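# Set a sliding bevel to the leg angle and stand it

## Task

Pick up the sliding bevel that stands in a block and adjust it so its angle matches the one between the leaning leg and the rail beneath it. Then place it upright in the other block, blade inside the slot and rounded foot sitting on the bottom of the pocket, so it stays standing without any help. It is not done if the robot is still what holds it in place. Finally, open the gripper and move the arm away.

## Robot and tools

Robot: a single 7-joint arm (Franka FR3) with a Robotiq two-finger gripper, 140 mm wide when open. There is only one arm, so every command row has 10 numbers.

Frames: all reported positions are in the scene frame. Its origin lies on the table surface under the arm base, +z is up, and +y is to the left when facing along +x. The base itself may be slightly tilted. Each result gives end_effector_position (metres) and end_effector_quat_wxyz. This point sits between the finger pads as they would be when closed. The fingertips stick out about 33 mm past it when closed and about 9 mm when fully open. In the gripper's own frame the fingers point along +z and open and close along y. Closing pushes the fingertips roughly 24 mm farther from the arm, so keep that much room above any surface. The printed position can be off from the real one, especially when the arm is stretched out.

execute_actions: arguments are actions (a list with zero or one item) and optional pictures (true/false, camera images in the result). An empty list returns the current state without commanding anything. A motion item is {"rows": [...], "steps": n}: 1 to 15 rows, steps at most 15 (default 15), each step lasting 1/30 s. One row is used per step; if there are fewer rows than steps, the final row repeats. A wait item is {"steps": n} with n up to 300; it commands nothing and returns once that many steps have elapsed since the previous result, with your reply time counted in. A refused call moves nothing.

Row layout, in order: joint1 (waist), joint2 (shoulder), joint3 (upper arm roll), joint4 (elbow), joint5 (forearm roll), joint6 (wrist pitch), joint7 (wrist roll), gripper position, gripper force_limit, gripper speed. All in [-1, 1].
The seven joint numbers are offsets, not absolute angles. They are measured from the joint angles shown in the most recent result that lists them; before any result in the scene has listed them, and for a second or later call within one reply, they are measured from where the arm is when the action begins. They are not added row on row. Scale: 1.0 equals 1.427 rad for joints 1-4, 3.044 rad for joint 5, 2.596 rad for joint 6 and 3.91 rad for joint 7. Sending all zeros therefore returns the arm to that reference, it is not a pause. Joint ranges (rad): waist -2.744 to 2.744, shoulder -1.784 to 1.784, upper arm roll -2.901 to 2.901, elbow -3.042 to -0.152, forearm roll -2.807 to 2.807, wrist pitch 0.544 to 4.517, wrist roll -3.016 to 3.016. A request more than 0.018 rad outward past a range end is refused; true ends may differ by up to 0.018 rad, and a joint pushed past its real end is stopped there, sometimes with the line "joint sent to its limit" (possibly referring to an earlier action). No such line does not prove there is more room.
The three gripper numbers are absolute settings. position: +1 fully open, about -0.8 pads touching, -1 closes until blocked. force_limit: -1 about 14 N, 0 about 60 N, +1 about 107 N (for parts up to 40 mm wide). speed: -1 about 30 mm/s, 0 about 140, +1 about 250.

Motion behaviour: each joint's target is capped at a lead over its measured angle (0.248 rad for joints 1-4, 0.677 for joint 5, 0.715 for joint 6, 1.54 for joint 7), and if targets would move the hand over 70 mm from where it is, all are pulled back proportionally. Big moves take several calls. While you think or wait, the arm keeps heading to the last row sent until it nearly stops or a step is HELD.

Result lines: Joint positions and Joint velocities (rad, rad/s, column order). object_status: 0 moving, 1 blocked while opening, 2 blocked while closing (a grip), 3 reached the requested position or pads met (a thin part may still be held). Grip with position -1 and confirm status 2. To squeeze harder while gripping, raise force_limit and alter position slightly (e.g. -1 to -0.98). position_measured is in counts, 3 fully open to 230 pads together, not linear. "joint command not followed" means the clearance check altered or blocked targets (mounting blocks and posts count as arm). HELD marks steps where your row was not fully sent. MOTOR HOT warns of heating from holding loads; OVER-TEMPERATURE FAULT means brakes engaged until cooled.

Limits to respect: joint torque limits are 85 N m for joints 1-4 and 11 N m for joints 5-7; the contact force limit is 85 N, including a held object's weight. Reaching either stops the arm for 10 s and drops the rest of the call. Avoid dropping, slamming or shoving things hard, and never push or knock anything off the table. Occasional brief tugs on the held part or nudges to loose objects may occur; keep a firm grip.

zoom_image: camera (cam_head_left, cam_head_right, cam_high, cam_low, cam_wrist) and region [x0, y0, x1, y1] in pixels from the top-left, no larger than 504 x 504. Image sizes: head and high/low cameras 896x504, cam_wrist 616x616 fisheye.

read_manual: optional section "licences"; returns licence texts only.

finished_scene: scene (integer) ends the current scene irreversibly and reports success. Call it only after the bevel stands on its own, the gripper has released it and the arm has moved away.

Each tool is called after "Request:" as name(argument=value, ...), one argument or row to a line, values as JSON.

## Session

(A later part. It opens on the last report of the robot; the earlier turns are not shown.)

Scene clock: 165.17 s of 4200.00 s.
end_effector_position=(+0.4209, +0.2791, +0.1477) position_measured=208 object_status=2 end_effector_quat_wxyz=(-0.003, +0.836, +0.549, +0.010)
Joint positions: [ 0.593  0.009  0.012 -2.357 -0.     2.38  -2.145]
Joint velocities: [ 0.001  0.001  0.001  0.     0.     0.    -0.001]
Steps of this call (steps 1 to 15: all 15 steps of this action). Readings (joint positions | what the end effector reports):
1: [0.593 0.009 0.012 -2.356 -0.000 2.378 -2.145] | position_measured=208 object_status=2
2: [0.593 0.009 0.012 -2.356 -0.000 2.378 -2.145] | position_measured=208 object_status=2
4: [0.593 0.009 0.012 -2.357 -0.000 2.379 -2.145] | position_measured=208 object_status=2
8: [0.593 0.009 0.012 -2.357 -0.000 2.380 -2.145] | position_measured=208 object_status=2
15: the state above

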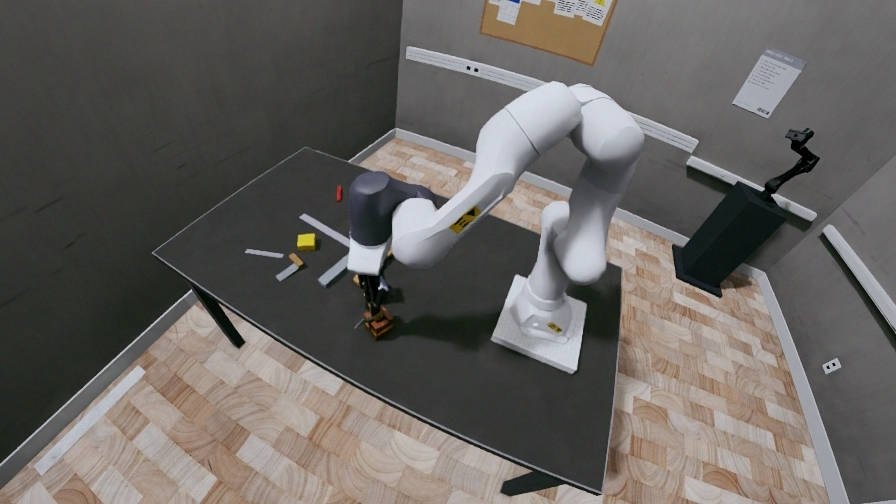

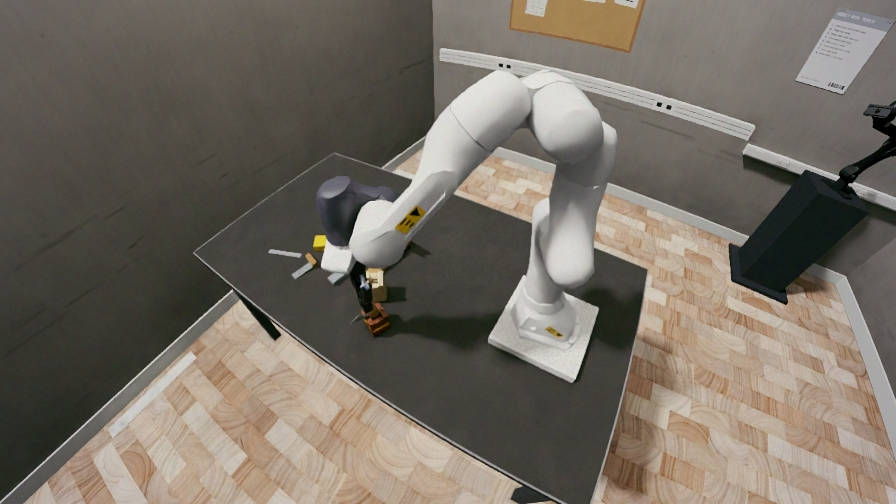

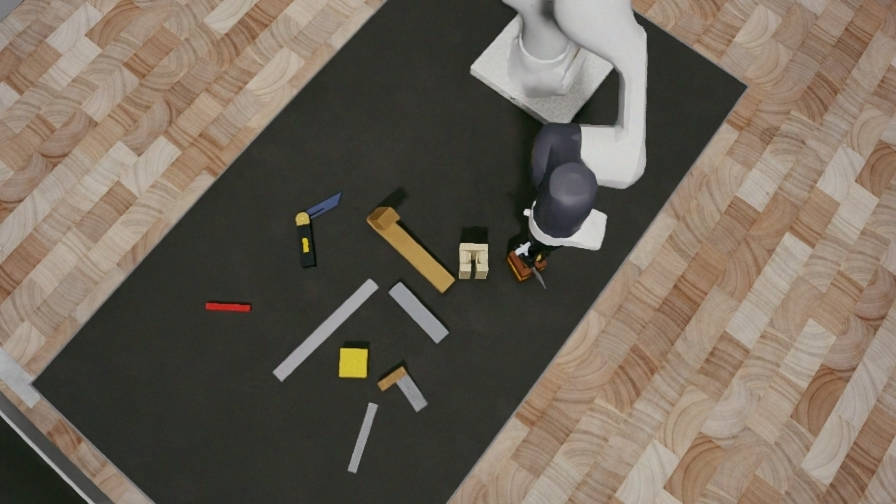

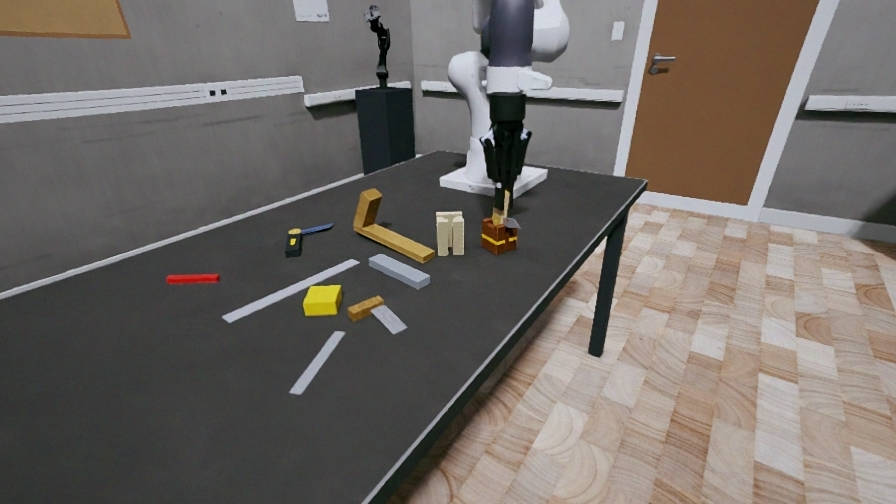

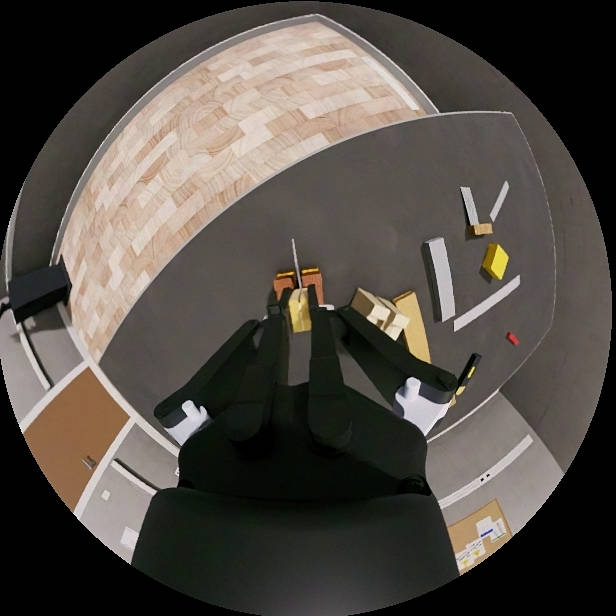

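Caught on the front edge; retract q6 with light downward push.

Request:
execute_actions(
  actions=[
    {"rows":[[-0.0015,0,0,0,0,-0.0045,0,-1,0.4,0],[-0.0015,0,0,0,0,-0.0045,0,-1,0.4,0],[-0.0015,0,0,0,0,-0.0045,0,-1,0.4,0],[-0.0015,0,0,0,0,-0.0045,0,-1,0.4,0],[-0.0015,0,0,0,0,-0.0045,0,-1,0.4,0],[-0.0015,0.002,0,0,0,-0.0045,0,-1,0.4,0],[-0.0015,0.003,0,0,0,-0.0045,0,-1,0.4,0],[-0.0015,0.004,0,0,0,-0.0045,0,-1,0.4,0],[-0.0015,0.005,0,0,0,-0.0045,0,-1,0.4,0]],"steps":15},
  ],
)

Request:
zoom_image(
  camera="cam_wrist",
  region=[250,220,350,320],
)

Scene clock: 170.37 s of 4200.00 s.
end_effector_position=(+0.4186, +0.2779, +0.1455) position_measured=208 object_status=2 end_effector_quat_wxyz=(-0.003, +0.836, +0.549, +0.006)
Joint positions: [ 0.593  0.012  0.013 -2.357 -0.     2.374 -2.145]
Joint velocities: [-0.    -0.001  0.001 -0.001 -0.001 -0.     0.001]
Steps of this call (steps 1 to 15: the robot went on to your last target; steps 16 to 90: nothing new was sent; then 1.70 s passed at rest; steps 91 to 105: all 15 steps of this action). Readings (joint positions | what the end effector reports):
91: [0.594 0.009 0.013 -2.357 -0.000 2.380 -2.145] | position_measured=208 object_status=2
92: [0.594 0.009 0.013 -2.357 -0.000 2.378 -2.145] | position_measured=208 object_status=2
94: [0.594 0.009 0.013 -2.357 -0.000 2.376 -2.145] | position_measured=208 object_status=2
98: [0.593 0.010 0.013 -2.357 -0.000 2.374 -2.145] | position_measured=208 object_status=2
105: the state above

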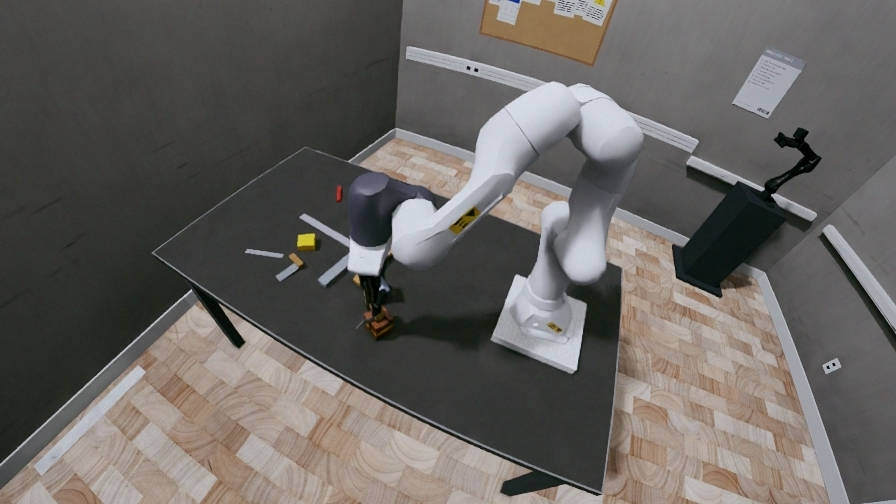

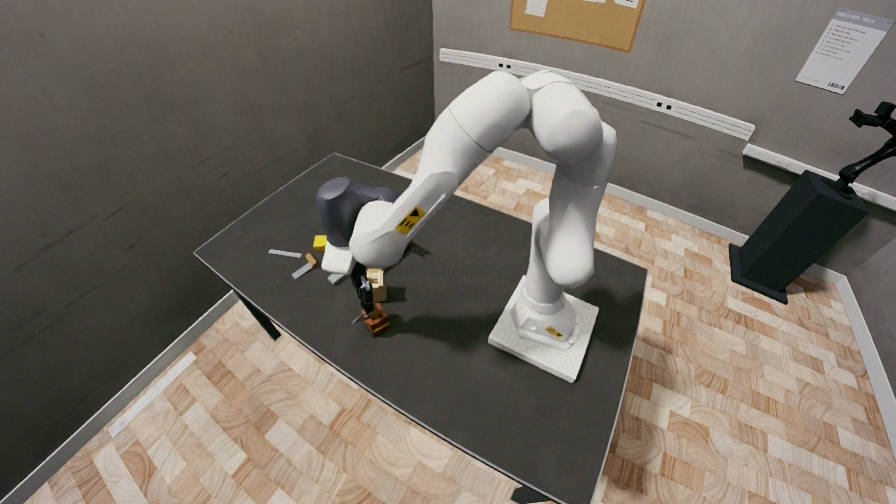

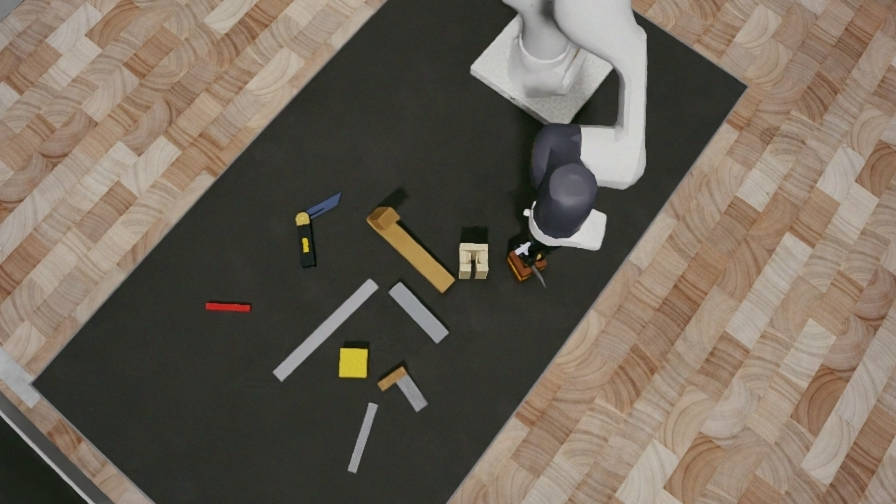

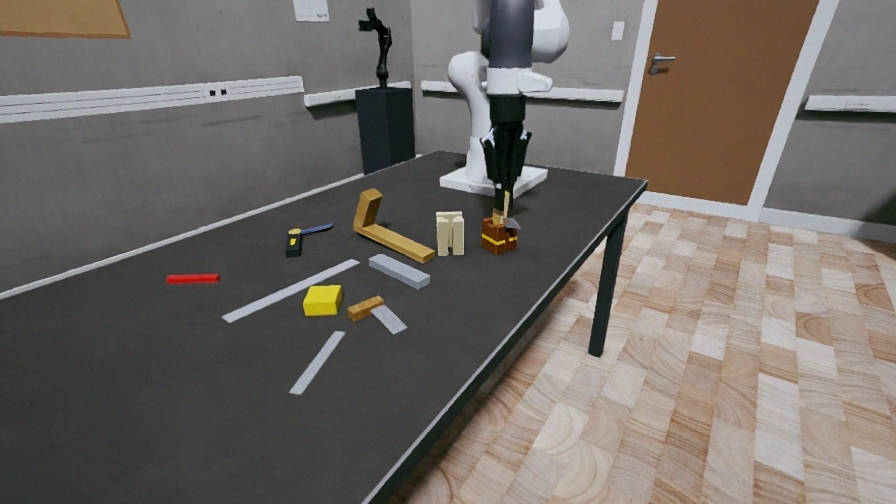

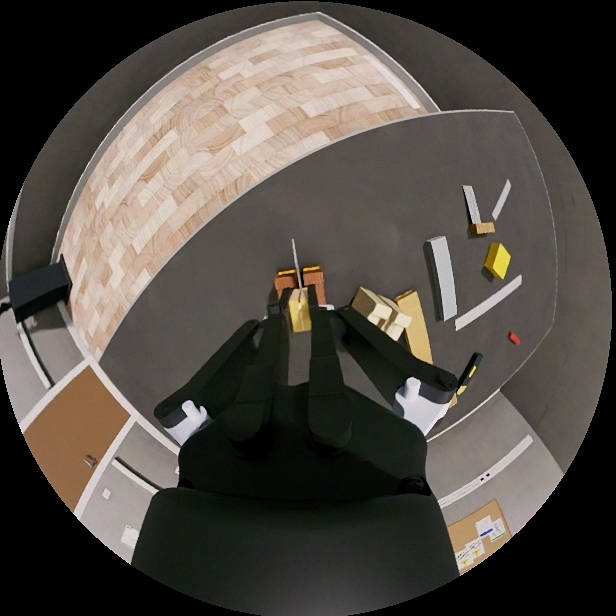

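Region (250, 220, 350, 320) of cam_wrist's 616x616 image, scaled by 5.040, with more detail than that image has.

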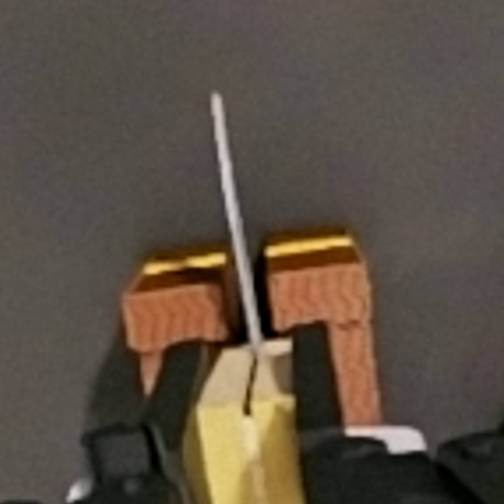

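Now left wall; shift q1 negative and go down.

Request:
execute_actions(
  actions=[
    {"rows":[[-0.003,0,0,0,0,0,0,-1,0.4,0],[-0.0045,0,0,0,0,0,0,-1,0.4,0],[-0.0045,0,0,0,0,0,0,-1,0.4,0],[-0.0045,0.002,0,0,0,0,0,-1,0.4,0],[-0.0045,0.003,0,0,0,0,0,-1,0.4,0],[-0.0045,0.004,0,0,0,0.001,0,-1,0.4,0],[-0.005,0.005,0,0,0,0.002,0,-1,0.4,0],[-0.005,0.006,0,0,0,0.002,0,-1,0.4,0],[-0.005,0.007,0,0,0,0.002,0,-1,0.4,0]],"steps":15},
  ],
  pictures=false,
)

Scene clock: 174.73 s of 4200.00 s.
end_effector_position=(+0.4197, +0.2775, +0.1429) position_measured=208 object_status=2 end_effector_quat_wxyz=(-0.003, +0.837, +0.548, +0.006)
Joint positions: [ 0.591  0.019  0.014 -2.356 -0.     2.38  -2.145]
Joint velocities: [ 0.001  0.001 -0.    -0.001  0.001  0.002  0.001]
Steps of this call (steps 1 to 15: the robot went on to your last target; steps 16 to 90: nothing new was sent; then 0.87 s passed at rest; steps 91 to 105: all 15 steps of this action). Readings (joint positions | what the end effector reports):
91: [0.593 0.012 0.013 -2.357 -0.000 2.374 -2.145] | position_measured=208 object_status=2
92: [0.593 0.012 0.013 -2.357 -0.000 2.374 -2.145] | position_measured=208 object_status=2
94: [0.592 0.012 0.014 -2.357 -0.000 2.375 -2.145] | position_measured=208 object_status=2
98: [0.591 0.015 0.014 -2.356 -0.000 2.377 -2.145] | position_measured=208 object_status=2
105: the state above

Request:
execute_actions(
  actions=[
    {"rows":[[0,0.001,0,0,0,0.002,0,-1,0.4,0],[0,0.002,0,0,0,0.0025,0,-1,0.4,0],[0,0.003,0,0,0,0.003,0,-1,0.4,0],[0,0.004,0,0,0,0.0035,0,-1,0.4,0],[0,0.005,0,0,0,0.004,0,-1,0.4,0],[0,0.006,0,0,0,0.0045,0,-1,0.4,0],[0,0.007,0,0,0,0.005,0,-1,0.4,0],[0,0.008,0,0,0,0.0055,0,-1,0.4,0],[0,0.009,0,0,0,0.006,0,-1,0.4,0],[0,0.010,0,0,0,0.006,0,-1,0.4,0]],"steps":15},
  ],
  pictures=false,
)

Request:
execute_actions(
  actions=[
    {"rows":[[0,0.001,0,0,0,0.002,0,-1,0.4,0],[0,0.002,0,0,0,0.0025,0,-1,0.4,0],[0,0.003,0,0,0,0.003,0,-1,0.4,0],[0,0.004,0,0,0,0.0035,0,-1,0.4,0],[0,0.005,0,0,0,0.004,0,-1,0.4,0],[0,0.006,0,0,0,0.0045,0,-1,0.4,0],[0,0.007,0,0,0,0.005,0,-1,0.4,0],[0,0.008,0,0,0,0.005,0,-1,0.4,0],[0,0.009,0,0,0,0.005,0,-1,0.4,0],[0,0.010,0,0,0,0.005,0,-1,0.4,0]],"steps":15},
  ],
)

Request:
zoom_image(
  camera="cam_low",
  region=[460,170,550,260],
)

Scene clock: 180.13 s of 4200.00 s.
end_effector_position=(+0.4199, +0.2778, +0.1373) position_measured=208 object_status=2 end_effector_quat_wxyz=(-0.003, +0.837, +0.548, +0.004)
Joint positions: [ 0.591  0.032  0.014 -2.356 -0.     2.39  -2.145]
Joint velocities: [-0.     0.005  0.001 -0.002 -0.001  0.006  0.001]
Steps of this call (steps 1 to 15: the robot went on to your last target; steps 16 to 90: nothing new was sent; then 1.90 s passed at rest; steps 91 to 105: all 15 steps of this action). Readings (joint positions | what the end effector reports):
91: [0.591 0.019 0.014 -2.356 -0.000 2.380 -2.145] | position_measured=208 object_status=2
92: [0.591 0.019 0.014 -2.356 -0.000 2.381 -2.145] | position_measured=208 object_status=2
94: [0.591 0.020 0.014 -2.356 -0.000 2.382 -2.145] | position_measured=208 object_status=2
98: [0.591 0.025 0.014 -2.356 -0.000 2.385 -2.145] | position_measured=208 object_status=2
105: the state above

Scene clock: 180.63 s of 4200.00 s.
end_effector_position=(+0.4203, +0.2782, +0.1371) position_measured=208 object_status=2 end_effector_quat_wxyz=(-0.003, +0.836, +0.548, +0.005)
Joint positions: [ 0.591  0.033  0.014 -2.356 -0.     2.391 -2.145]
Joint velocities: [ 0.     0.001  0.001  0.002 -0.     0.001 -0.   ]
Steps of this call (steps 1 to 15: all 15 steps of this action). Readings (joint positions | what the end effector reports):
1: [0.591 0.032 0.014 -2.356 -0.000 2.390 -2.145] | position_measured=208 object_status=2
2: [0.591 0.032 0.014 -2.356 -0.000 2.391 -2.145] | position_measured=208 object_status=2
4: [0.591 0.032 0.014 -2.356 -0.000 2.391 -2.145] | position_measured=208 object_status=2
8: [0.591 0.032 0.014 -2.356 -0.000 2.391 -2.145] | position_measured=208 object_status=2
15: the state above

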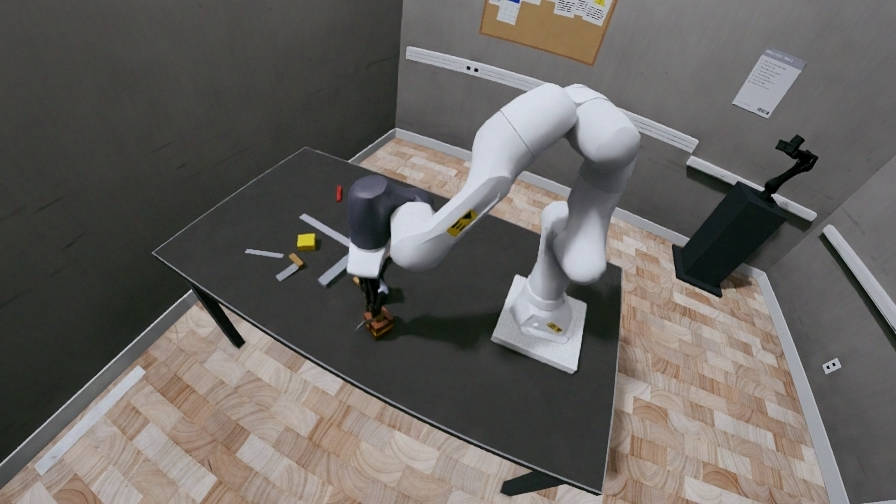

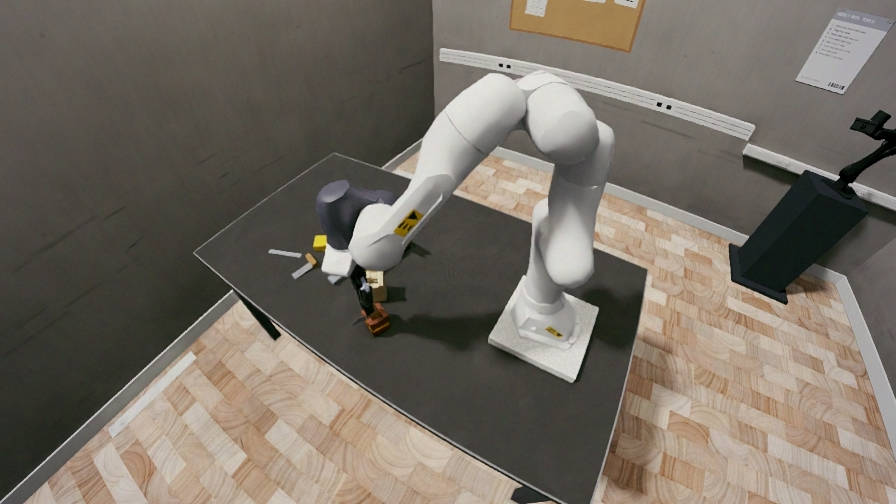

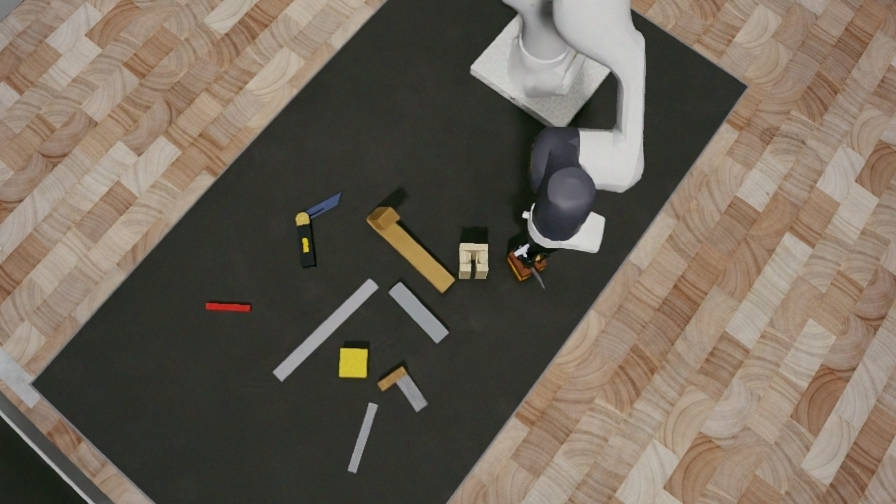

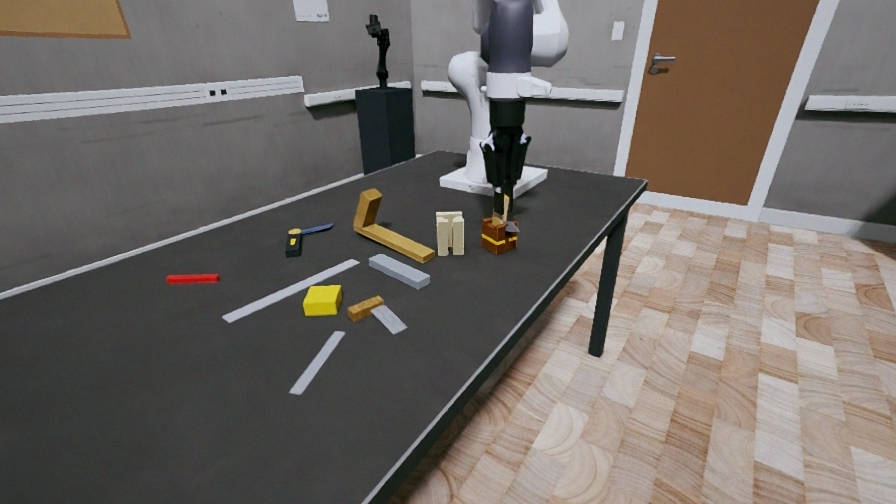

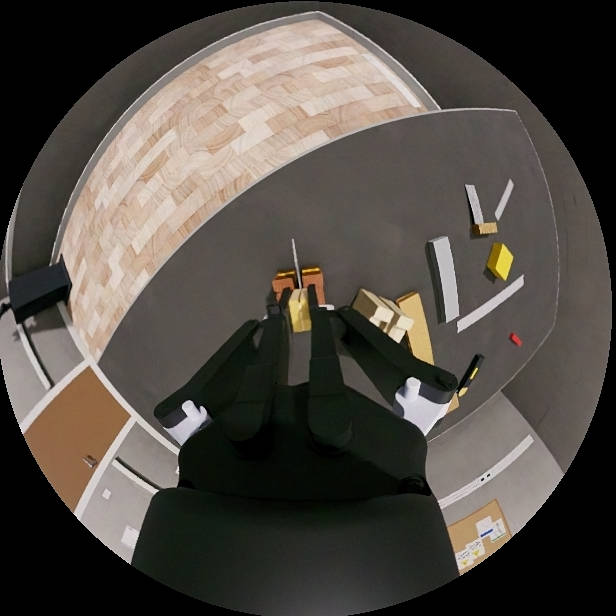

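Region (460, 170, 550, 260) of cam_low's 896x504 image, scaled by 5.600, with more detail than that image has.

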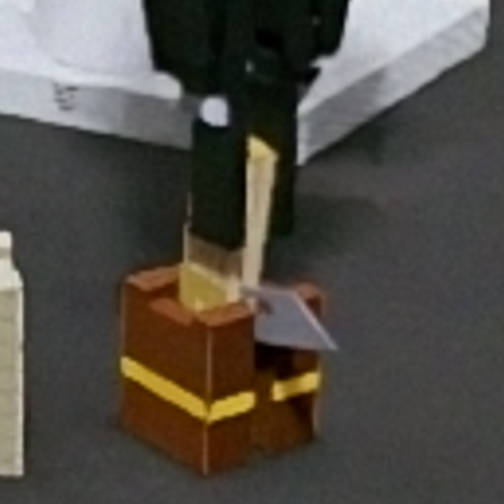

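Request:
execute_actions(
  actions=[
    {"rows":[[0,0,0,0,0,-0.002,0,-1,0.4,0],[0,0,0,0,0,-0.002,0,-1,0.4,0],[0,0,0,0,0,-0.002,0,-1,0.4,0],[0,0.003,0,0,0,-0.001,0,-1,0.4,0],[0,0.006,0,0,0,-0.001,0,-1,0.4,0]],"steps":12},
  ],
  pictures=false,
)

Request:
execute_actions(
  actions=[
    {"rows":[[0,0,0,0,0,0,0,-1,0.4,0],[0,0,0,0,0,0,0,-0.3,0.4,-0.5]],"steps":15},
  ],
)

Request:
zoom_image(
  camera="cam_low",
  region=[460,170,550,260],
)

Scene clock: 185.03 s of 4200.00 s.
end_effector_position=(+0.4202, +0.2782, +0.1372) position_measured=208 object_status=2 end_effector_quat_wxyz=(-0.003, +0.836, +0.548, +0.004)
Joint positions: [ 0.591  0.033  0.014 -2.355 -0.     2.39  -2.145]
Joint velocities: [-0.002  0.001  0.001 -0.001  0.002 -0.     0.002]
Steps of this call (steps 1 to 15: the robot went on to your last target; steps 16 to 90: nothing new was sent; then 1.00 s passed at rest; steps 91 to 102: all 12 steps of this action). Readings (joint positions | what the end effector reports):
91: [0.591 0.032 0.014 -2.355 -0.000 2.390 -2.145] | position_measured=208 object_status=2
92: [0.591 0.032 0.014 -2.355 -0.000 2.390 -2.145] | position_measured=208 object_status=2
94: [0.591 0.032 0.014 -2.355 -0.000 2.390 -2.145] | position_measured=208 object_status=2
98: [0.591 0.033 0.014 -2.355 -0.000 2.390 -2.145] | position_measured=208 object_status=2
102: the state above

Scene clock: 185.53 s of 4200.00 s.
end_effector_position=(+0.4201, +0.2782, +0.1372) position_measured=167 object_status=0 end_effector_quat_wxyz=(-0.003, +0.836, +0.548, +0.004)
Joint positions: [ 0.591  0.033  0.014 -2.355 -0.     2.39  -2.145]
Joint velocities: [ 0.001  0.003  0.003 -0.    -0.     0.    -0.002]
Steps of this call (steps 1 to 15: all 15 steps of this action). Readings (joint positions | what the end effector reports):
1: [0.591 0.033 0.014 -2.355 -0.000 2.390 -2.145] | position_measured=208 object_status=2
2: [0.591 0.033 0.014 -2.355 -0.000 2.390 -2.145] | position_measured=208 object_status=0
4: [0.591 0.033 0.014 -2.355 -0.000 2.390 -2.145] | position_measured=200 object_status=0
8: [0.591 0.033 0.014 -2.355 -0.000 2.390 -2.145] | position_measured=181 object_status=0
15: the state above

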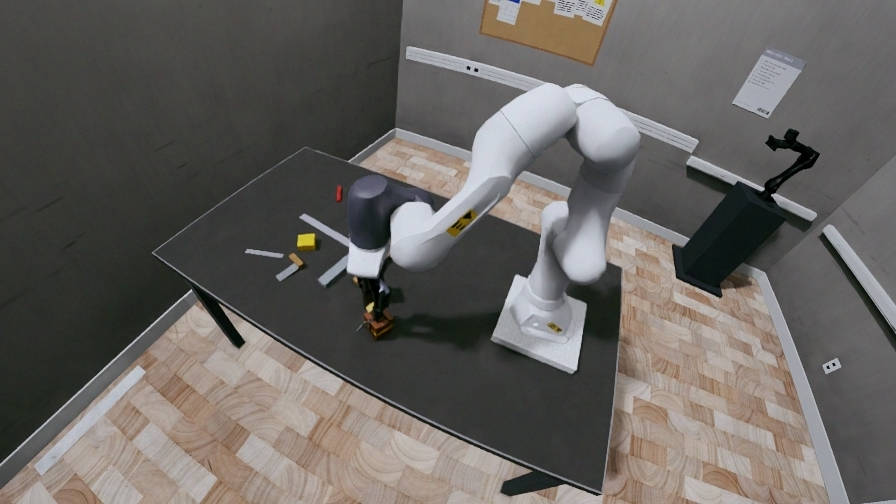

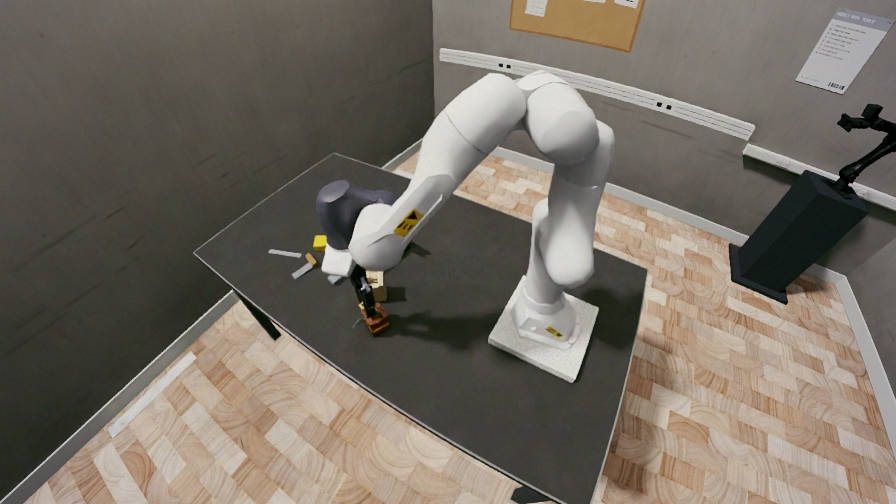

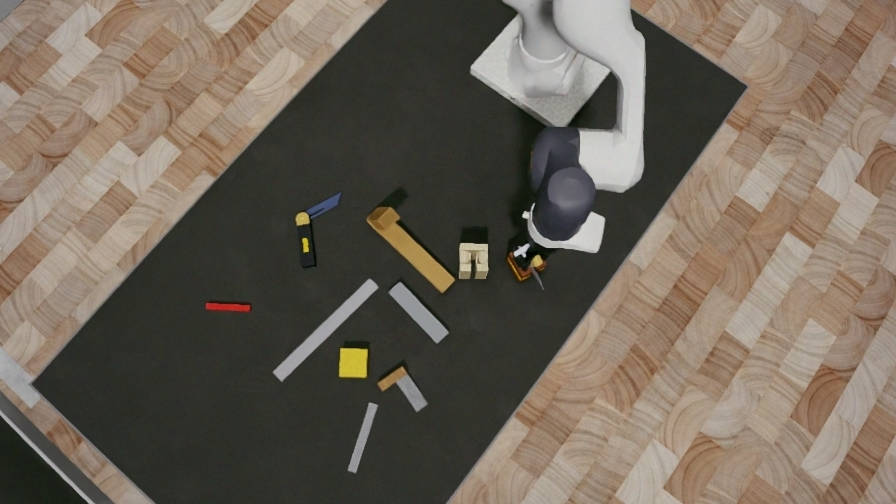

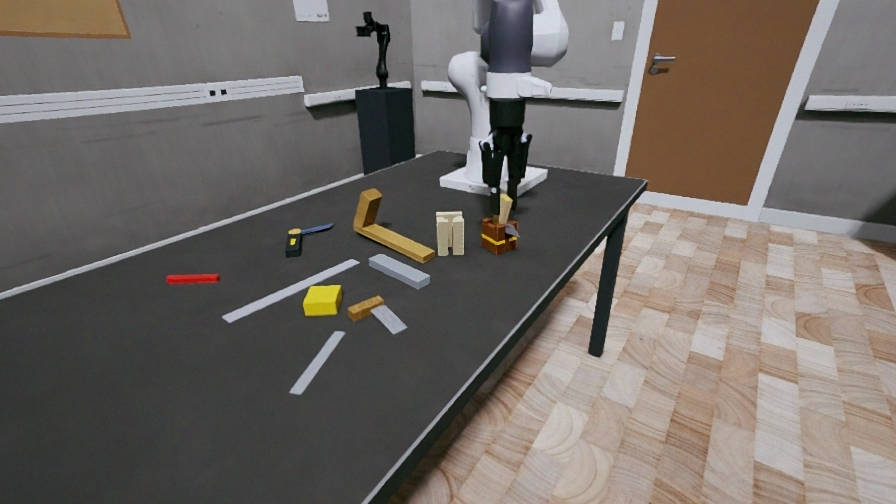

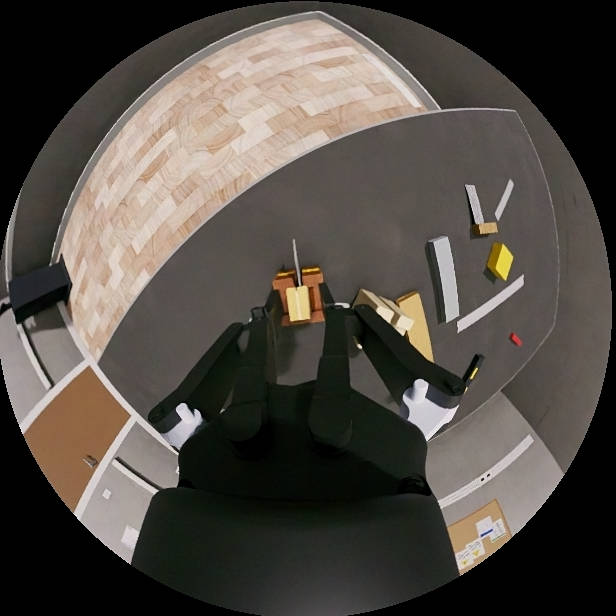

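Region (460, 170, 550, 260) of cam_low's 896x504 image, scaled by 5.600, with more detail than that image has.

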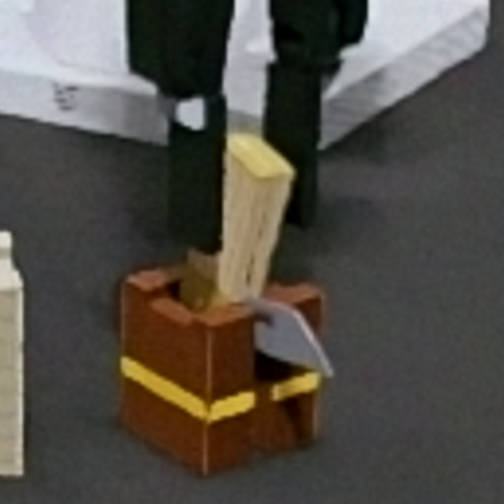

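Request:
execute_actions(
  actions=[
    {"rows":[[0,0,0,0,0,0,0,0.2,0.4,0],[0,0,0,0,0,0,0,0.2,0.4,0],[0,0,0,0,0,-0.005,0,0.2,0.4,0],[0,-0.01,0,0,0,-0.012,0,0.2,0.4,0],[0,-0.025,0,0,0,-0.022,0,0.2,0.4,0],[0,-0.045,0,0,0,-0.034,0,0.2,0.4,0],[0,-0.07,0,0,0,-0.046,0,0.2,0.4,0],[0,-0.095,0,0,0,-0.058,0,0.2,0.4,0],[0,-0.12,0,0,0,-0.07,0,0.2,0.4,0],[0,-0.145,0,0,0,-0.08,0,0.2,0.4,0],[0,-0.17,0,0,0,-0.09,0,0.2,0.4,0],[0,-0.195,0,0,0,-0.1,0,0.2,0.4,0],[0,-0.215,0,0,0,-0.1,0,0.2,0.4,0],[0,-0.23,0,0,0,-0.1,0,0.2,0.4,0],[0,-0.24,0,0,0,-0.1,0,0.2,0.4,0]],"steps":15},
  ],
  pictures=false,
)

Request:
execute_actions(
  actions=[
    {"steps":20},
  ],
)

Scene clock: 191.60 s of 4200.00 s.
end_effector_position=(+0.4097, +0.2696, +0.2647) position_measured=104 object_status=0 end_effector_quat_wxyz=(-0.001, +0.835, +0.547, +0.054)
Joint positions: [ 0.591 -0.262  0.014 -2.354 -0.     2.194 -2.145]
Joint velocities: [ 0.001 -0.787  0.     0.054  0.001 -0.336 -0.002]
Steps of this call (steps 1 to 15: the robot went on to your last target; steps 16 to 90: nothing new was sent; then 2.57 s passed at rest; steps 91 to 105: all 15 steps of this action). Readings (joint positions | what the end effector reports):
91: [0.591 0.033 0.014 -2.355 -0.000 2.390 -2.145] | position_measured=167 object_status=0
92: [0.591 0.033 0.014 -2.355 -0.000 2.390 -2.145] | position_measured=161 object_status=0
94: [0.591 0.031 0.014 -2.355 -0.000 2.384 -2.145] | position_measured=146 object_status=0
98: [0.591 -0.029 0.014 -2.359 -0.000 2.328 -2.145] | position_measured=115 object_status=0
105: the state above

Scene clock: 192.27 s of 4200.00 s.
end_effector_position=(+0.3991, +0.2623, +0.2824) position_measured=104 object_status=3 end_effector_quat_wxyz=(-0.001, +0.836, +0.547, +0.050)
Joint positions: [ 0.591 -0.311  0.014 -2.352 -0.     2.136 -2.145]
Joint velocities: [-0.     0.     0.     0.001 -0.002 -0.006 -0.002]
Steps of this call (steps 1 to 20: the robot went on to your last target). Readings (joint positions | what the end effector reports):
1: [0.591 -0.284 0.014 -2.352 -0.000 2.184 -2.145] | position_measured=104 object_status=3
2: [0.591 -0.299 0.014 -2.350 -0.000 2.177 -2.145] | position_measured=104 object_status=3
4: [0.591 -0.311 0.014 -2.350 -0.000 2.164 -2.145] | position_measured=104 object_status=3
8: [0.591 -0.312 0.014 -2.351 -0.000 2.148 -2.145] | position_measured=104 object_status=3
20: the state above

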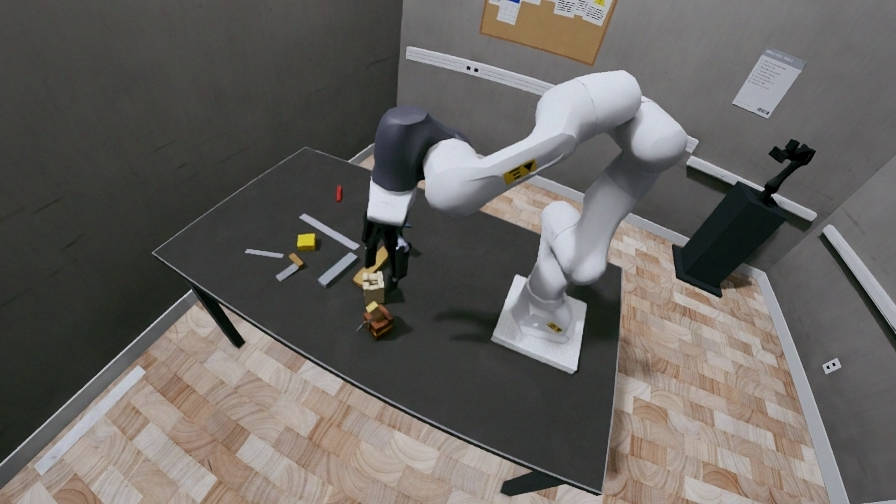

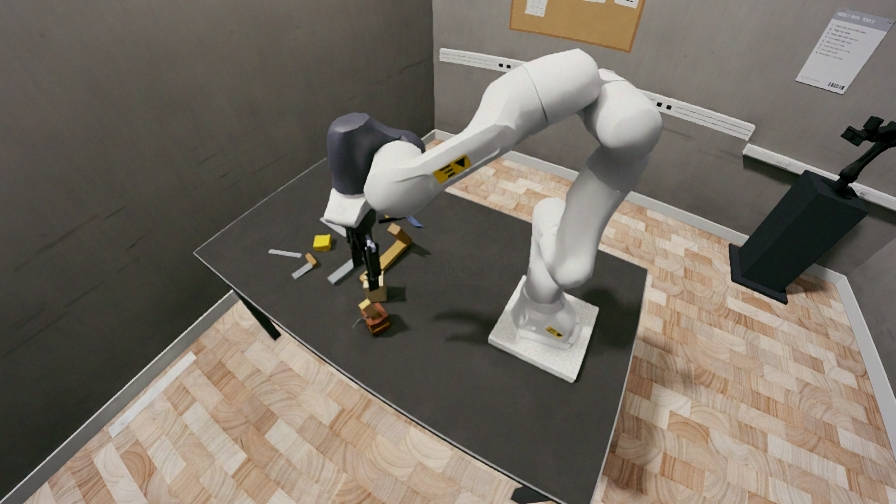

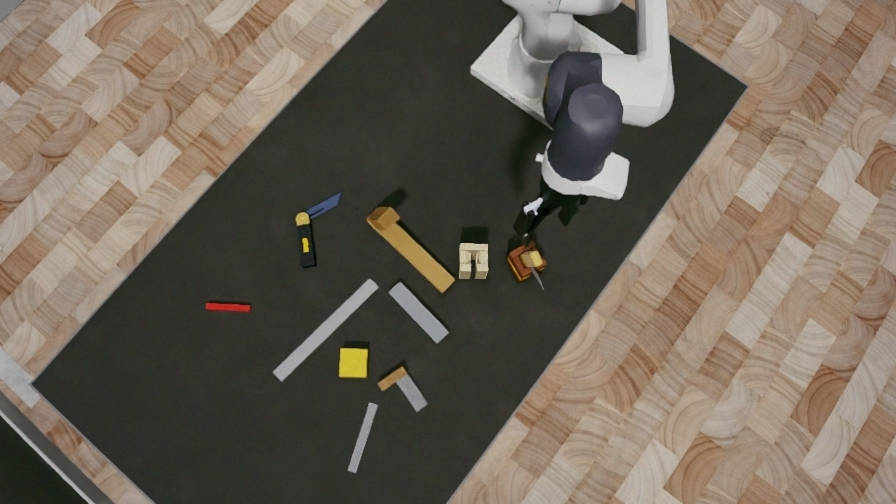

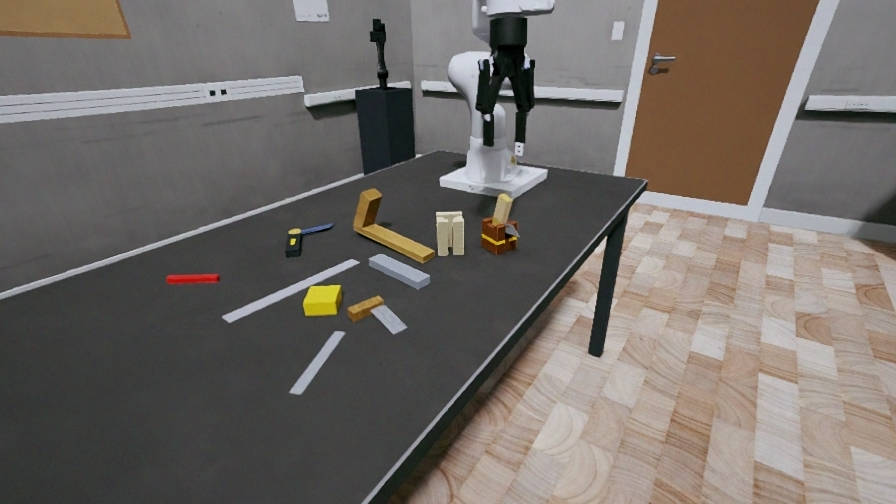

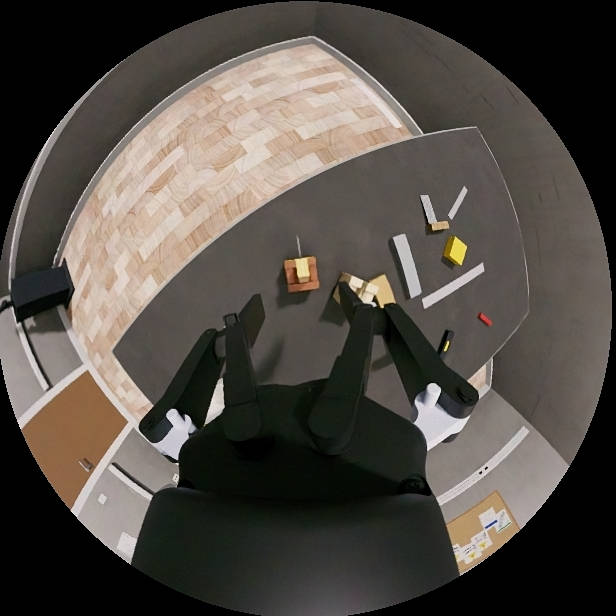

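Request:
finished_scene(
  scene=2,
)

The scene is finished: the task was done.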